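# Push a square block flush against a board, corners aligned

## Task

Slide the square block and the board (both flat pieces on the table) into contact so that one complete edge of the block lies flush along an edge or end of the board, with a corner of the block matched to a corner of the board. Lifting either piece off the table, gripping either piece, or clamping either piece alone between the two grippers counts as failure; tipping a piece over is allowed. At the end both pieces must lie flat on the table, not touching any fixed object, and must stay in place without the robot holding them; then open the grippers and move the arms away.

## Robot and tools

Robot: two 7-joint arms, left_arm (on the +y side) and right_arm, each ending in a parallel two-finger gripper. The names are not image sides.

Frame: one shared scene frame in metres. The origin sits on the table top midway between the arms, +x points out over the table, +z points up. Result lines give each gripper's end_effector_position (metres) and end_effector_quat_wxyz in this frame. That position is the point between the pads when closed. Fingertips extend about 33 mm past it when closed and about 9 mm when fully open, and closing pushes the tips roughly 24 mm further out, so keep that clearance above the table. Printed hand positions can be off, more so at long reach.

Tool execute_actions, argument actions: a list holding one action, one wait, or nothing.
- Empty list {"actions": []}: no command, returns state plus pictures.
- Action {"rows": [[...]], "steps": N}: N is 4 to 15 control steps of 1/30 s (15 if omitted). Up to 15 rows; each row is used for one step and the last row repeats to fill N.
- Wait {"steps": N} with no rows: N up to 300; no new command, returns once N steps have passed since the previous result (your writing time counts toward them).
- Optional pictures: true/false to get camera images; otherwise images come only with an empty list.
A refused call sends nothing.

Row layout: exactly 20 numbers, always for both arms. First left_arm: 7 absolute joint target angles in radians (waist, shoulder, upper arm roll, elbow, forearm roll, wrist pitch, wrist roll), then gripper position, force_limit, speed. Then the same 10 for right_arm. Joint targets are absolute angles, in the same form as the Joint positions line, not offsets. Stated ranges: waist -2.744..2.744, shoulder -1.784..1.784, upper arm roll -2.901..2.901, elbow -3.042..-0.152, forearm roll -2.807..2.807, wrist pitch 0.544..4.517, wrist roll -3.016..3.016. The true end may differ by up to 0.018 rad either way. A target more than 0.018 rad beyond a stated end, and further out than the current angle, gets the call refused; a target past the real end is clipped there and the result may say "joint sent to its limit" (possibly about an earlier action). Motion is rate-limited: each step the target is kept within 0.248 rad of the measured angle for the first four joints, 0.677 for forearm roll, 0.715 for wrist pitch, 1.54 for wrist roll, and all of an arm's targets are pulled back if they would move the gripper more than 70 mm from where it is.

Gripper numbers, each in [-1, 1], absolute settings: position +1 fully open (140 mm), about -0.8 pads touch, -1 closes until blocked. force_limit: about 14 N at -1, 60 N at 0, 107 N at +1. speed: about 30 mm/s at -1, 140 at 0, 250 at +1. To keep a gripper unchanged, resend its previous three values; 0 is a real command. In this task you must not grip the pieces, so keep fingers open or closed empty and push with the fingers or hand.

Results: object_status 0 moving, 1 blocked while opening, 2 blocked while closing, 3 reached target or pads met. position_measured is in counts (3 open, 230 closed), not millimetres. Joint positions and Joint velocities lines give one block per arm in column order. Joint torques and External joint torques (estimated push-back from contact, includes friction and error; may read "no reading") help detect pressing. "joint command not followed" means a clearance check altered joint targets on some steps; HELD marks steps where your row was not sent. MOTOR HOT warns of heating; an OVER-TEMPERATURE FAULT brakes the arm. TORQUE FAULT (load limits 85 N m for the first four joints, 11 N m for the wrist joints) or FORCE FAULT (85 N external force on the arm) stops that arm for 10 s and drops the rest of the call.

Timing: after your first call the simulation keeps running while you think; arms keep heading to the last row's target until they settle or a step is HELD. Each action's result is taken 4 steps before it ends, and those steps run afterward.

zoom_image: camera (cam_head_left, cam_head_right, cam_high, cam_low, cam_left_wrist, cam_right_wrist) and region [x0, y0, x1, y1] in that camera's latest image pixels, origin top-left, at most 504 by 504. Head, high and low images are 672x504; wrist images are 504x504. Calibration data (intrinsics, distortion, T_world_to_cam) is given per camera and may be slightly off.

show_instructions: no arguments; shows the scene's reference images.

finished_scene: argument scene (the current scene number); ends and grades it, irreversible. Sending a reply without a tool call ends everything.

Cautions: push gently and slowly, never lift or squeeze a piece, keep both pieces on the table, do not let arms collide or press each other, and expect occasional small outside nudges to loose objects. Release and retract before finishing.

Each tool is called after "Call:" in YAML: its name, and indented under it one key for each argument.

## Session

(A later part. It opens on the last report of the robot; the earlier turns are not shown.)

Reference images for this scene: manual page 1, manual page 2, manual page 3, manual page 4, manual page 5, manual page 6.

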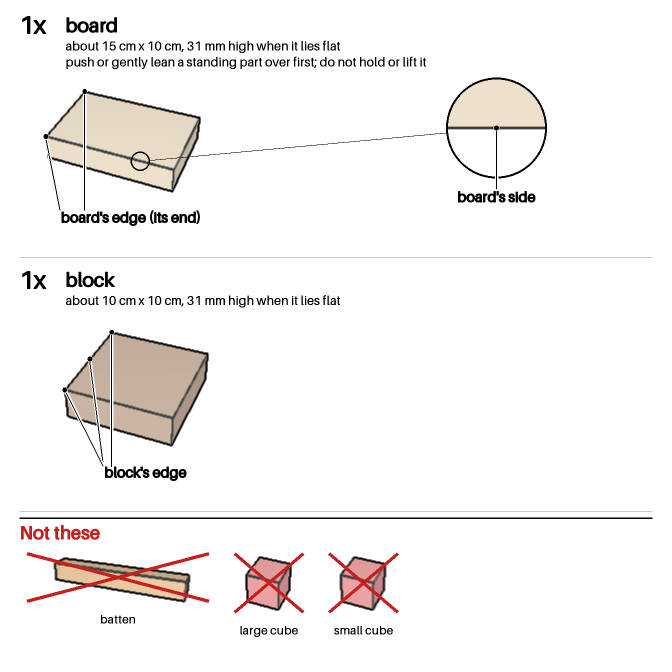

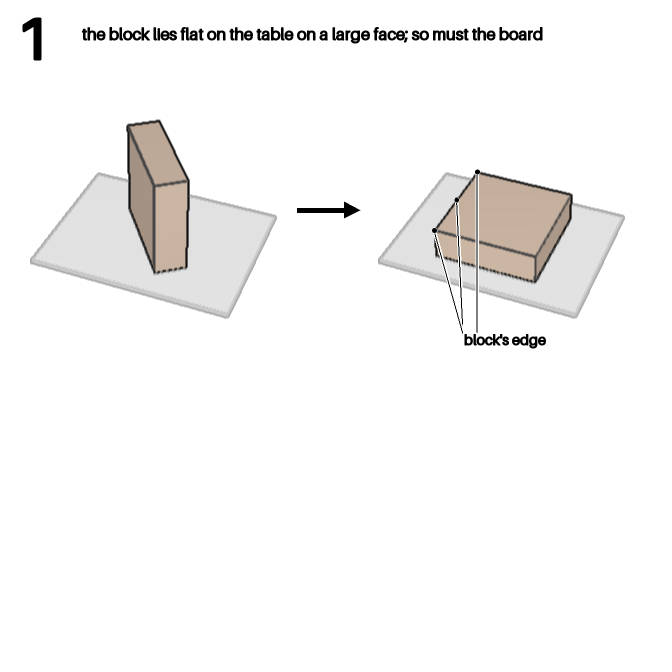

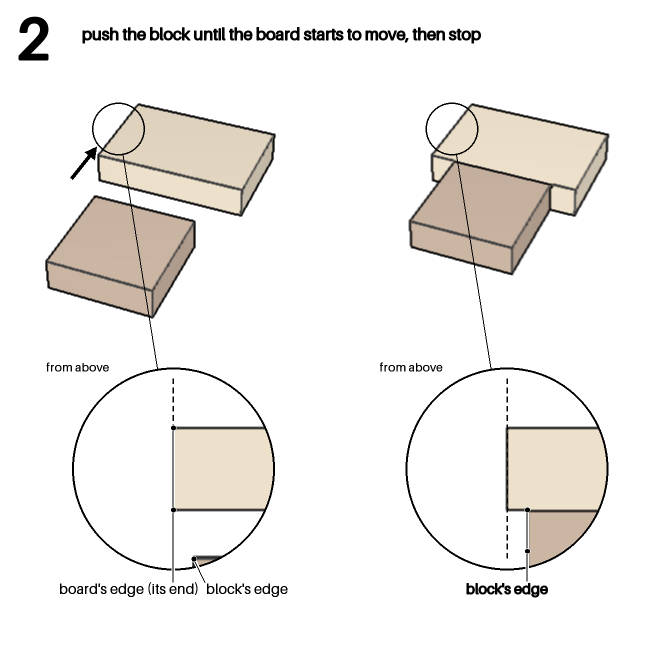

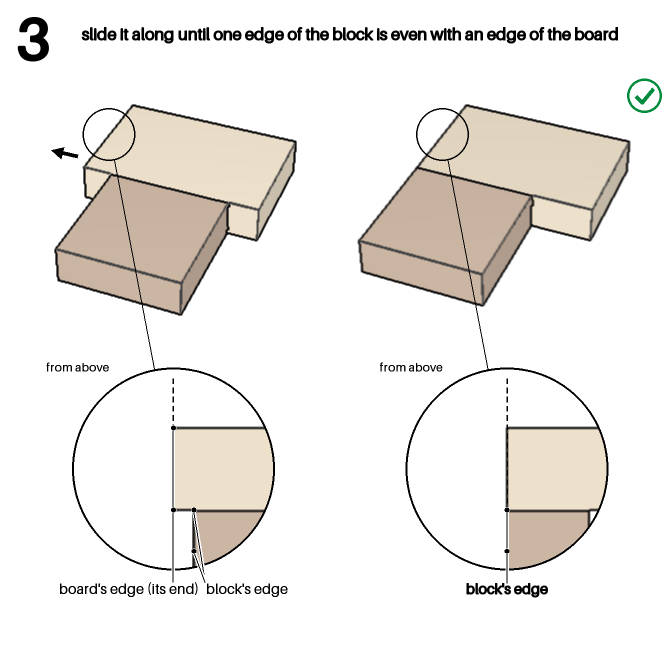

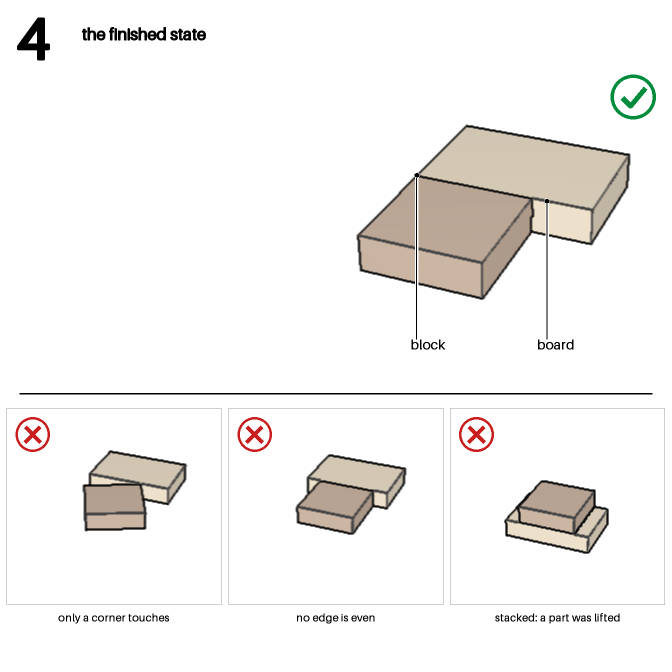

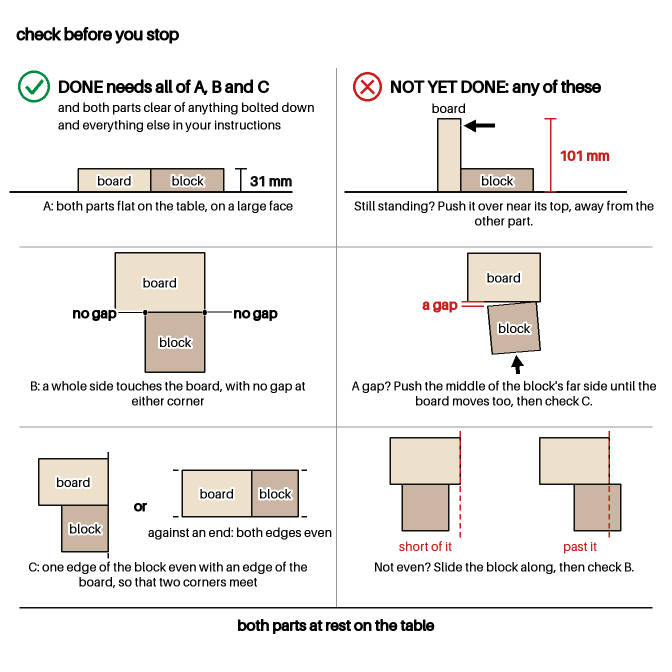

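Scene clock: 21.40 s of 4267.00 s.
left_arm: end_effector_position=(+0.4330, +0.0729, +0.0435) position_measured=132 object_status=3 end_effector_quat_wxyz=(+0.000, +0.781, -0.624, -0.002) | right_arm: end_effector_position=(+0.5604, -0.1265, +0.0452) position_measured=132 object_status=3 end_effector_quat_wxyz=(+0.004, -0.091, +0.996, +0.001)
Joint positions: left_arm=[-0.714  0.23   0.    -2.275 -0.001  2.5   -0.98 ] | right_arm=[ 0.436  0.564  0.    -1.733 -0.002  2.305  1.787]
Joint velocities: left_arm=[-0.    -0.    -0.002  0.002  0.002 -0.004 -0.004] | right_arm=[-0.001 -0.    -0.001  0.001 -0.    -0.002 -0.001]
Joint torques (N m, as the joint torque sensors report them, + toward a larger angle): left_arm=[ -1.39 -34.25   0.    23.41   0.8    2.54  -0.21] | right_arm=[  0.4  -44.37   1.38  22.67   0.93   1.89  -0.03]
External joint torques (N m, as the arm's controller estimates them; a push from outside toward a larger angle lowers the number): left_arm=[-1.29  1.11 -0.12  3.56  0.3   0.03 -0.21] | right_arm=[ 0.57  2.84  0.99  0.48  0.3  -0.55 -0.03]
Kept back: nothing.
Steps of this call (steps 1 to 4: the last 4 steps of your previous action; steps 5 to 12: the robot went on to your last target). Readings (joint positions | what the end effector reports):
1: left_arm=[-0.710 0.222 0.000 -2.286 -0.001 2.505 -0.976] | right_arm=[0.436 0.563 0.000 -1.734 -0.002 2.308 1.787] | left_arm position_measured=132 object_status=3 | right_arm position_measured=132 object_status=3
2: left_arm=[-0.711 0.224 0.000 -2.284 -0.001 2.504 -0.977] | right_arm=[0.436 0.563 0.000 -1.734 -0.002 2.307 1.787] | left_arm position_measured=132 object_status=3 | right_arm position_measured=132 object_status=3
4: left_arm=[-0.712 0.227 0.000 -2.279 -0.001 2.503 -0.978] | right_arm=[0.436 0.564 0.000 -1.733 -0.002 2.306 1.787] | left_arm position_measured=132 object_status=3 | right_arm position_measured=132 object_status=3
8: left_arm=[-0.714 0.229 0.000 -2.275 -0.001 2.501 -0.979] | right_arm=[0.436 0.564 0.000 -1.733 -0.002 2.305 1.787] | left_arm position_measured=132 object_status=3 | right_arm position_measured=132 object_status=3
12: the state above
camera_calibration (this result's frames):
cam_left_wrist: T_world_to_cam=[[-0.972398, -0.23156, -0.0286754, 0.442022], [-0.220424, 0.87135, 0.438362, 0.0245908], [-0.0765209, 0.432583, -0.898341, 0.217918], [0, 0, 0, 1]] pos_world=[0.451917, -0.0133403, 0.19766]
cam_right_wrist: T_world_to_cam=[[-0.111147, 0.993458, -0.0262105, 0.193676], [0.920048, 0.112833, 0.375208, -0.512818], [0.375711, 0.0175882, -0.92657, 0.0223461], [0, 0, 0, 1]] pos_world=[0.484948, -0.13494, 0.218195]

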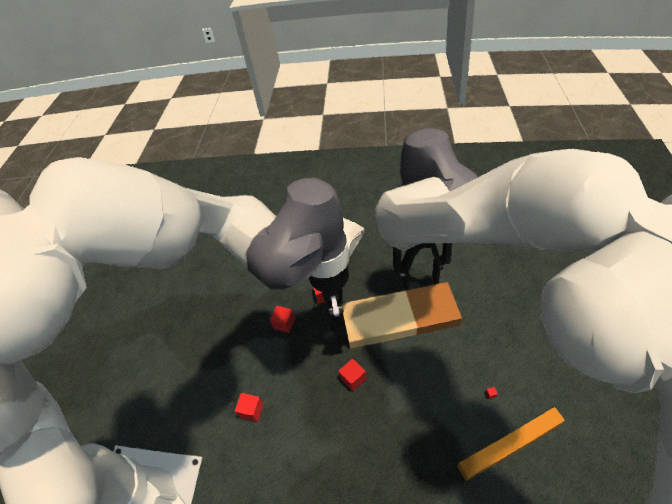

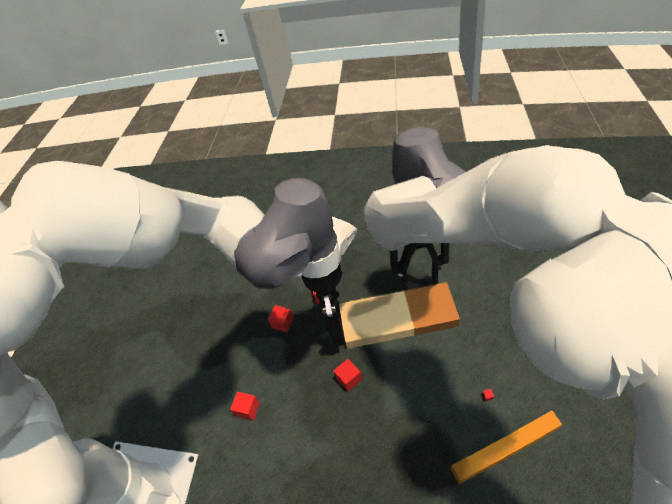

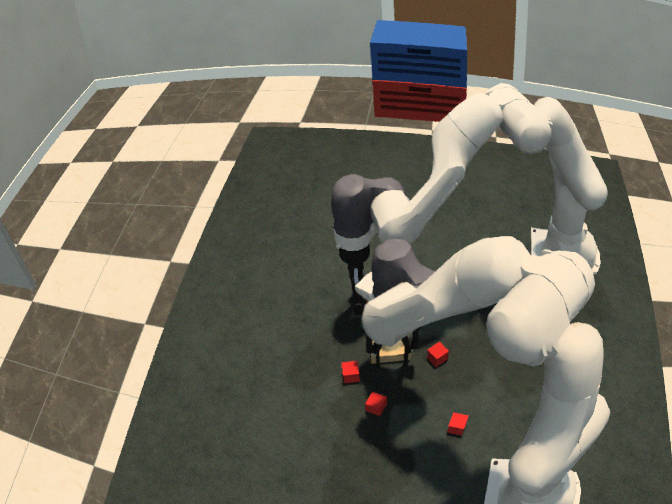

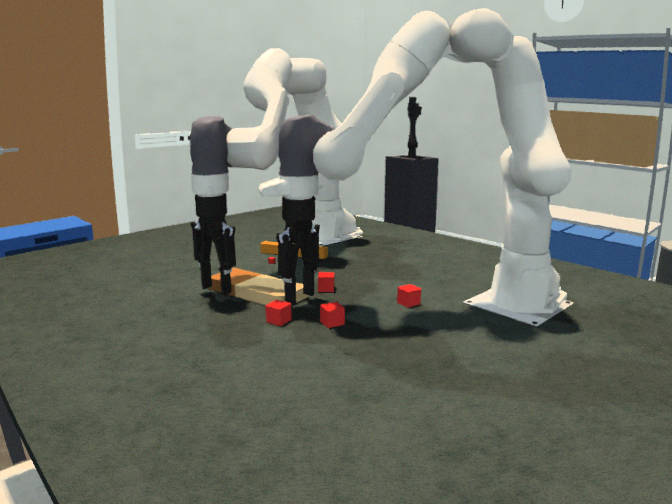

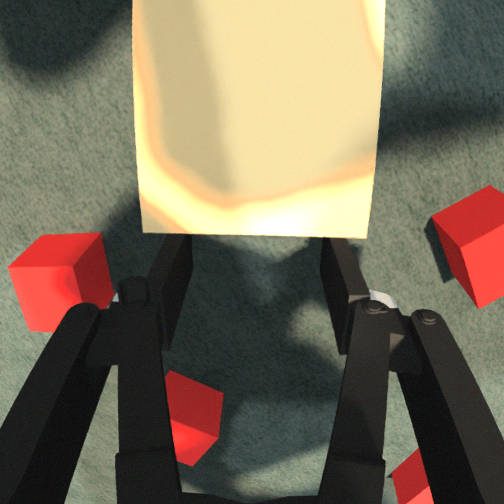

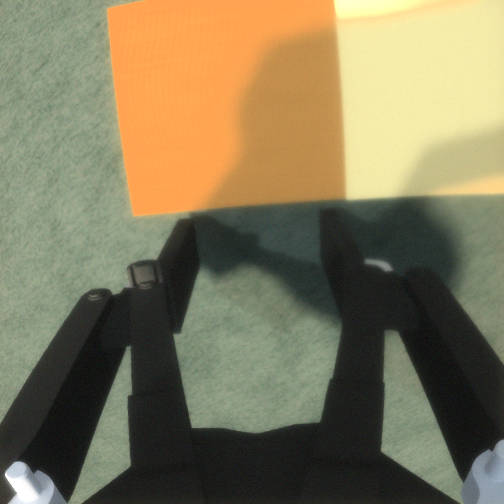

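Call:
execute_actions:
  actions:
    - {"rows": [ [-0.712,0.227,0,-2.279,0,2.502,-0.98,-0.03,0,0,0.436,0.563,0,-1.724,0,2.292,1.787,-0.03,0,0], [-0.708,0.220,0,-2.288,0,2.503,-0.978,-0.03,0,0,0.436,0.560,0,-1.717,0,2.282,1.787,-0.03,0,0], [-0.704,0.212,0,-2.297,0,2.504,-0.976,-0.03,0,0,0.436,0.556,0,-1.709,0,2.270,1.787,-0.03,0,0], [-0.700,0.202,0,-2.305,0,2.502,-0.974,-0.03,0,0,0.436,0.551,0,-1.700,0,2.256,1.787,-0.03,0,0], [-0.696,0.190,0,-2.312,0,2.496,-0.972,-0.03,0,0,0.436,0.545,0,-1.690,0,2.240,1.787,-0.03,0,0], [-0.692,0.176,0,-2.318,0,2.486,-0.97,-0.03,0,0,0.436,0.539,0,-1.680,0,2.223,1.787,-0.03,0,0], [-0.688,0.160,0,-2.322,0,2.473,-0.97,-0.03,0,0,0.436,0.532,0,-1.670,0,2.205,1.787,-0.03,0,0], [-0.684,0.142,0,-2.325,0,2.457,-0.97,-0.03,0,0,0.435,0.525,0,-1.660,0,2.187,1.787,-0.03,0,0], [-0.680,0.122,0,-2.327,0,2.439,-0.97,-0.03,0,0,0.432,0.516,0,-1.652,0,2.170,1.787,-0.03,0,0], [-0.676,0.102,0,-2.328,0,2.420,-0.97,-0.03,0,0,0.426,0.506,0,-1.650,0,2.157,1.787,-0.03,0,0], [-0.672,0.082,0,-2.329,0,2.401,-0.97,-0.03,0,0,0.417,0.495,0,-1.652,0,2.147,1.787,-0.03,0,0], [-0.666,0.062,0,-2.330,0,2.382,-0.97,-0.03,0,0,0.405,0.484,0,-1.656,0,2.139,1.787,-0.03,0,0], [-0.657,0.042,0,-2.332,0,2.364,-0.97,-0.03,0,0,0.390,0.473,0,-1.661,0,2.132,1.787,-0.03,0,0], [-0.645,0.022,0,-2.335,0,2.347,-0.97,-0.03,0,0,0.372,0.462,0,-1.667,0,2.126,1.787,-0.03,0,0], [-0.63,0.002,0,-2.339,0,2.331,-0.97,-0.03,0,0,0.352,0.451,0,-1.673,0,2.120,1.787,-0.03,0,0] ], "steps": 15}

Call:
execute_actions:
  actions:
    - {"rows": [ [-0.605,-0.018,0,-2.344,0,2.315,-0.97,-0.03,0,0,0.328,0.440,0,-1.679,0,2.114,1.787,-0.03,0,0], [-0.577,-0.038,0,-2.349,0,2.300,-0.97,-0.03,0,0,0.303,0.429,0,-1.685,0,2.108,1.787,-0.03,0,0], [-0.547,-0.058,0,-2.354,0,2.285,-0.97,-0.03,0,0,0.278,0.418,0,-1.691,0,2.102,1.787,-0.03,0,0], [-0.515,-0.078,0,-2.359,0,2.270,-0.97,-0.03,0,0,0.253,0.407,0,-1.697,0,2.097,1.787,-0.03,0,0], [-0.483,-0.098,0,-2.364,0,2.255,-0.97,-0.03,0,0,0.228,0.396,0,-1.703,0,2.092,1.787,-0.03,0,0], [-0.451,-0.118,0,-2.369,0,2.240,-0.97,-0.03,0,0,0.203,0.385,0,-1.709,0,2.087,1.787,-0.03,0,0], [-0.419,-0.138,0,-2.374,0,2.225,-0.97,-0.03,0,0,0.178,0.374,0,-1.715,0,2.082,1.787,-0.03,0,0], [-0.387,-0.157,0,-2.379,0,2.211,-0.97,-0.03,0,0,0.153,0.363,0,-1.721,0,2.077,1.787,-0.03,0,0], [-0.355,-0.175,0,-2.384,0,2.198,-0.97,-0.03,0,0,0.128,0.352,0,-1.727,0,2.072,1.787,-0.03,0,0], [-0.325,-0.192,0,-2.388,0,2.186,-0.97,-0.03,0,0,0.104,0.341,0,-1.732,0,2.067,1.787,-0.03,0,0], [-0.297,-0.208,0,-2.392,0,2.175,-0.97,-0.03,0,0,0.082,0.330,0,-1.737,0,2.062,1.787,-0.03,0,0], [-0.273,-0.222,0,-2.395,0,2.166,-0.97,-0.03,0,0,0.062,0.320,0,-1.742,0,2.058,1.787,-0.03,0,0], [-0.253,-0.234,0,-2.397,0,2.158,-0.97,-0.03,0,0,0.046,0.311,0,-1.746,0,2.054,1.787,-0.03,0,0], [-0.238,-0.244,0,-2.399,0,2.152,-0.97,-0.03,0,0,0.035,0.304,0,-1.749,0,2.051,1.787,-0.03,0,0], [-0.23,-0.25,0,-2.4,0,2.15,-0.97,-0.03,0,0,0.03,0.30,0,-1.75,0,2.05,1.787,-0.03,0,0] ], "steps": 15}

Call:
execute_actions:
  actions:
    - {"steps": 12}
  pictures: true

Call:
zoom_image:
  camera: "cam_head_left"
  region: [335, 270, 475, 360]

Scene clock: 22.60 s of 4267.00 s.
left_arm: end_effector_position=(+0.4331, +0.0951, +0.0733) position_measured=132 object_status=3 end_effector_quat_wxyz=(+0.000, +0.790, -0.613, +0.002) | right_arm: end_effector_position=(+0.5757, -0.1223, +0.0985) position_measured=132 object_status=3 end_effector_quat_wxyz=(+0.014, -0.089, +0.996, +0.004)
Joint positions: left_arm=[-0.682  0.128 -0.    -2.325 -0.001  2.457 -0.977] | right_arm=[ 0.432  0.518  0.001 -1.663 -0.002  2.209  1.787]
Joint velocities: left_arm=[ 0.119 -0.564  0.001 -0.042 -0.002 -0.331  0.006] | right_arm=[-0.092 -0.317  0.012  0.134  0.    -0.344  0.002]
Joint torques (N m, as the joint torque sensors report them, + toward a larger angle): left_arm=[  0.86 -33.73   0.26  21.82   0.8    2.22   0.33] | right_arm=[ -3.38 -43.53  -0.15  24.09   1.15   1.73  -0.02]
External joint torques (N m, as the arm's controller estimates them; a push from outside toward a larger angle lowers the number): left_arm=[ 1.71 -2.29  0.27  0.17  0.26 -0.65  0.33] | right_arm=[-0.58  0.88  1.64  2.19  0.51 -0.68 -0.02]
Steps of this call (steps 1 to 25: the robot went on to your last target; steps 26 to 36: the first 11 steps of this action). Readings (joint positions | what the end effector reports):
26: left_arm=[-0.714 0.230 0.000 -2.275 -0.001 2.500 -0.980] | right_arm=[0.436 0.564 0.000 -1.731 -0.002 2.303 1.787] | left_arm position_measured=132 object_status=3 | right_arm position_measured=132 object_status=3
27: left_arm=[-0.713 0.228 0.000 -2.278 -0.001 2.500 -0.980] | right_arm=[0.436 0.564 0.000 -1.729 -0.002 2.299 1.787] | left_arm position_measured=132 object_status=3 | right_arm position_measured=132 object_status=3
29: left_arm=[-0.709 0.219 -0.000 -2.290 -0.001 2.500 -0.980] | right_arm=[0.436 0.562 0.000 -1.719 -0.002 2.288 1.787] | left_arm position_measured=132 object_status=3 | right_arm position_measured=132 object_status=3
33: left_arm=[-0.694 0.179 -0.000 -2.316 -0.001 2.487 -0.978] | right_arm=[0.436 0.544 0.000 -1.685 -0.002 2.247 1.787] | left_arm position_measured=132 object_status=3 | right_arm position_measured=132 object_status=3
36: the state above

Scene clock: 23.10 s of 4267.00 s.
left_arm: end_effector_position=(+0.4901, +0.2498, +0.1801) position_measured=132 object_status=3 end_effector_quat_wxyz=(-0.001, +0.878, -0.479, +0.016) | right_arm: end_effector_position=(+0.5940, -0.3261, +0.1689) position_measured=132 object_status=3 end_effector_quat_wxyz=(+0.007, +0.062, +0.998, +0.000)
Joint positions: left_arm=[-0.36  -0.17   0.001 -2.379 -0.001  2.241 -0.975] | right_arm=[ 0.131  0.355 -0.    -1.723 -0.002  2.092  1.787]
Joint velocities: left_arm=[ 0.857 -0.516  0.07  -0.121  0.    -0.383 -0.001] | right_arm=[-0.699 -0.315 -0.065 -0.148  0.001 -0.164  0.001]
Joint torques (N m, as the joint torque sensors report them, + toward a larger angle): left_arm=[ -3.21 -23.35  -4.88  22.25   0.98   2.02   0.31] | right_arm=[  4.13 -41.17   4.15  21.26   1.18   1.96  -0.03]
External joint torques (N m, as the arm's controller estimates them; a push from outside toward a larger angle lowers the number): left_arm=[ 1.84 -1.88  0.1  -0.39  0.33 -0.64  0.3 ] | right_arm=[-1.22  1.   -0.21 -2.85  0.41 -0.67 -0.03]
Steps of this call (steps 1 to 4: the last 4 steps of your previous action; steps 5 to 15: the first 11 steps of this action). Readings (joint positions | what the end effector reports):
5: left_arm=[-0.643 0.026 -0.003 -2.334 -0.001 2.387 -0.976] | right_arm=[0.379 0.461 0.007 -1.666 -0.002 2.159 1.787] | left_arm position_measured=132 object_status=3 | right_arm position_measured=132 object_status=3
6: left_arm=[-0.625 0.005 -0.004 -2.337 -0.001 2.373 -0.976] | right_arm=[0.359 0.450 0.008 -1.671 -0.002 2.151 1.787] | left_arm position_measured=132 object_status=3 | right_arm position_measured=132 object_status=3
8: left_arm=[-0.577 -0.035 -0.005 -2.346 -0.001 2.343 -0.975] | right_arm=[0.312 0.429 0.007 -1.681 -0.002 2.136 1.787] | left_arm position_measured=132 object_status=3 | right_arm position_measured=132 object_status=3
12: left_arm=[-0.455 -0.114 -0.002 -2.365 -0.001 2.283 -0.975] | right_arm=[0.208 0.388 0.003 -1.705 -0.002 2.110 1.787] | left_arm position_measured=132 object_status=3 | right_arm position_measured=132 object_status=3
15: the state above

Scene clock: 23.50 s of 4267.00 s.
left_arm: end_effector_position=(+0.4894, +0.3150, +0.2015) position_measured=132 object_status=3 end_effector_quat_wxyz=(-0.000, +0.907, -0.421, +0.007) | right_arm: end_effector_position=(+0.5842, -0.3964, +0.1910) position_measured=132 object_status=3 end_effector_quat_wxyz=(+0.006, +0.115, +0.993, -0.001)
Joint positions: left_arm=[-0.232 -0.249  0.003 -2.398 -0.001  2.162 -0.975] | right_arm=[ 0.027  0.299 -0.004 -1.747 -0.002  2.058  1.787]
Joint velocities: left_arm=[ 0.     0.    -0.017 -0.01   0.    -0.056 -0.001] | right_arm=[ 0.024 -0.     0.036 -0.018 -0.    -0.027  0.001]
Joint torques (N m, as the joint torque sensors report them, + toward a larger angle): left_arm=[  1.17 -23.63  -1.06  23.73   1.     2.07   0.37] | right_arm=[  0.31 -39.49   1.16  22.36   1.11   1.84  -0.01]
External joint torques (N m, as the arm's controller estimates them; a push from outside toward a larger angle lowers the number): left_arm=[ 1.02 -0.91 -1.03 -0.03  0.29 -0.56  0.38] | right_arm=[ 0.76  2.46  1.32 -1.9   0.37 -0.66 -0.01]
Kept back: nothing.
Steps of this call (steps 1 to 4: the last 4 steps of your previous action; steps 5 to 12: the robot went on to your last target). Readings (joint positions | what the end effector reports):
1: left_arm=[-0.331 -0.187 0.002 -2.383 -0.001 2.229 -0.975] | right_arm=[0.107 0.344 -0.001 -1.728 -0.002 2.087 1.787] | left_arm position_measured=132 object_status=3 | right_arm position_measured=132 object_status=3
2: left_arm=[-0.304 -0.202 0.003 -2.387 -0.001 2.217 -0.975] | right_arm=[0.086 0.334 -0.003 -1.733 -0.002 2.082 1.787] | left_arm position_measured=132 object_status=3 | right_arm position_measured=132 object_status=3
4: left_arm=[-0.262 -0.228 0.004 -2.392 -0.001 2.197 -0.975] | right_arm=[0.050 0.316 -0.006 -1.740 -0.002 2.073 1.787] | left_arm position_measured=132 object_status=3 | right_arm position_measured=132 object_status=3
8: left_arm=[-0.233 -0.248 0.005 -2.395 -0.001 2.173 -0.975] | right_arm=[0.026 0.300 -0.009 -1.744 -0.002 2.063 1.787] | left_arm position_measured=132 object_status=3 | right_arm position_measured=132 object_status=3
12: the state above
camera_calibration (this result's frames):
cam_left_wrist: T_world_to_cam=[[-0.755606, -0.653951, -0.0375066, 0.586244], [-0.604395, 0.673983, 0.424798, 0.0095743], [-0.252519, 0.343649, -0.904511, 0.374858], [0, 0, 0, 1]] pos_world=[0.543415, 0.248103, 0.356984]
cam_right_wrist: T_world_to_cam=[[0.296882, 0.954547, -0.0264851, 0.214439], [0.886446, -0.265177, 0.379334, -0.689961], [0.355068, -0.136095, -0.924881, 0.104022], [0, 0, 0, 1]] pos_world=[0.511015, -0.373497, 0.363613]

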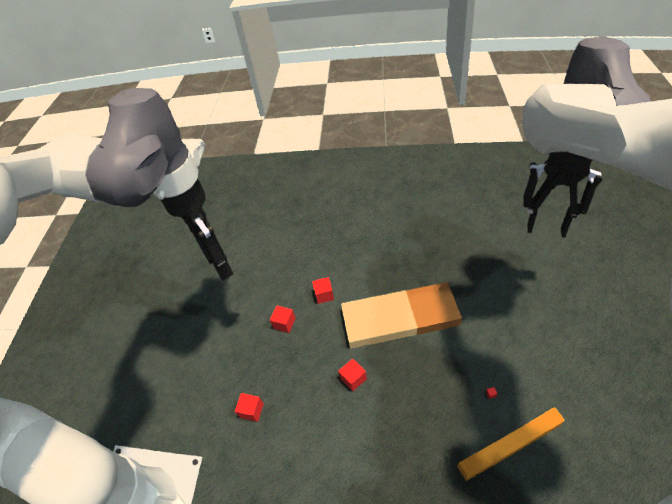

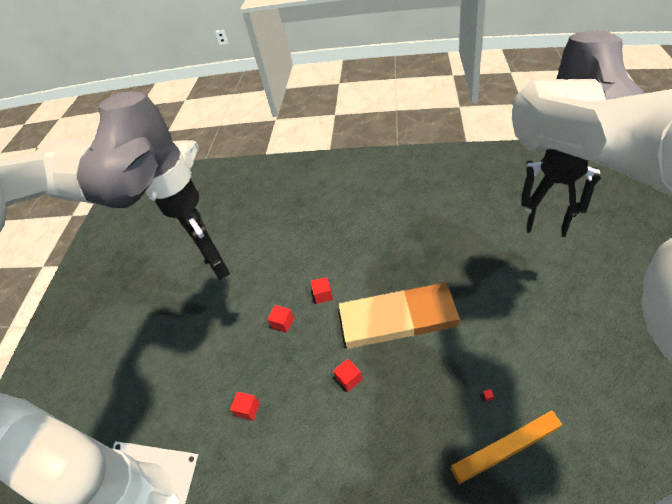

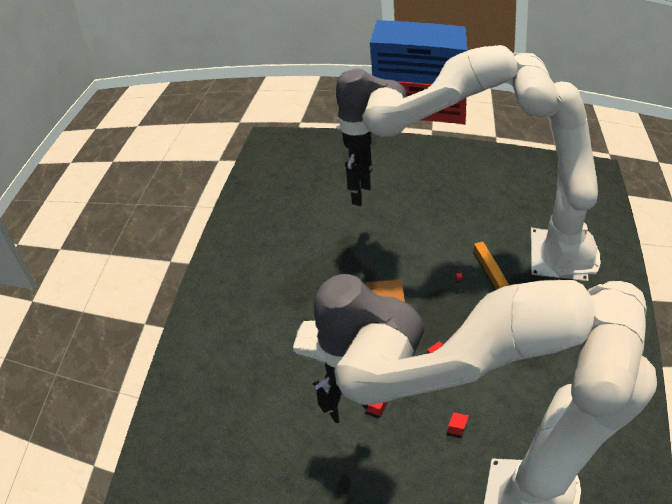

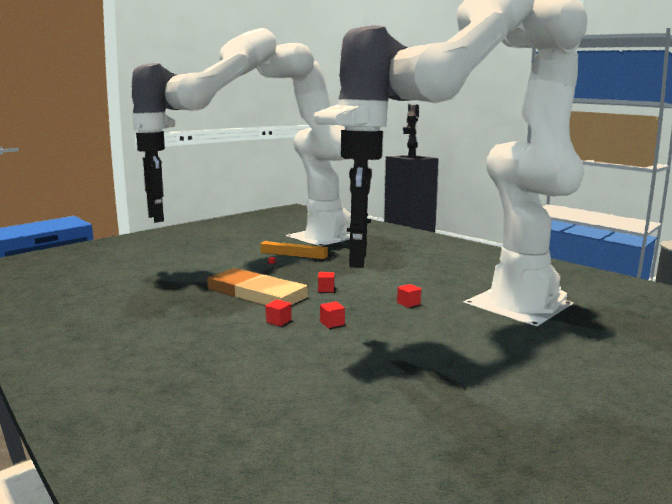

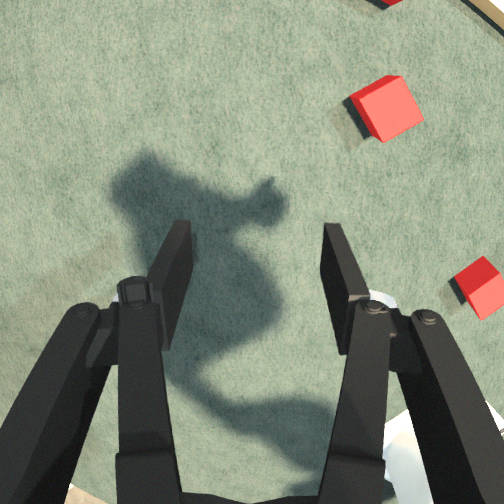

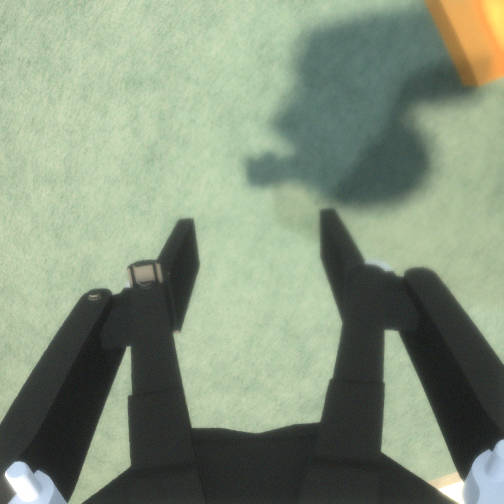

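Region (335, 270, 475, 360) of cam_head_left's 672x504 image, scaled by 3.600, with more detail than that image has; it fills the top 324 rows of this view, and the rest is white.

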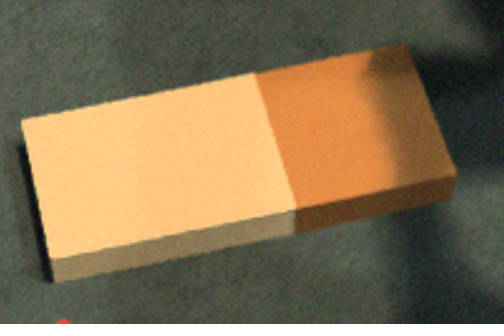

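Call:
finished_scene:
  scene: 2

The scene is finished: the task was done.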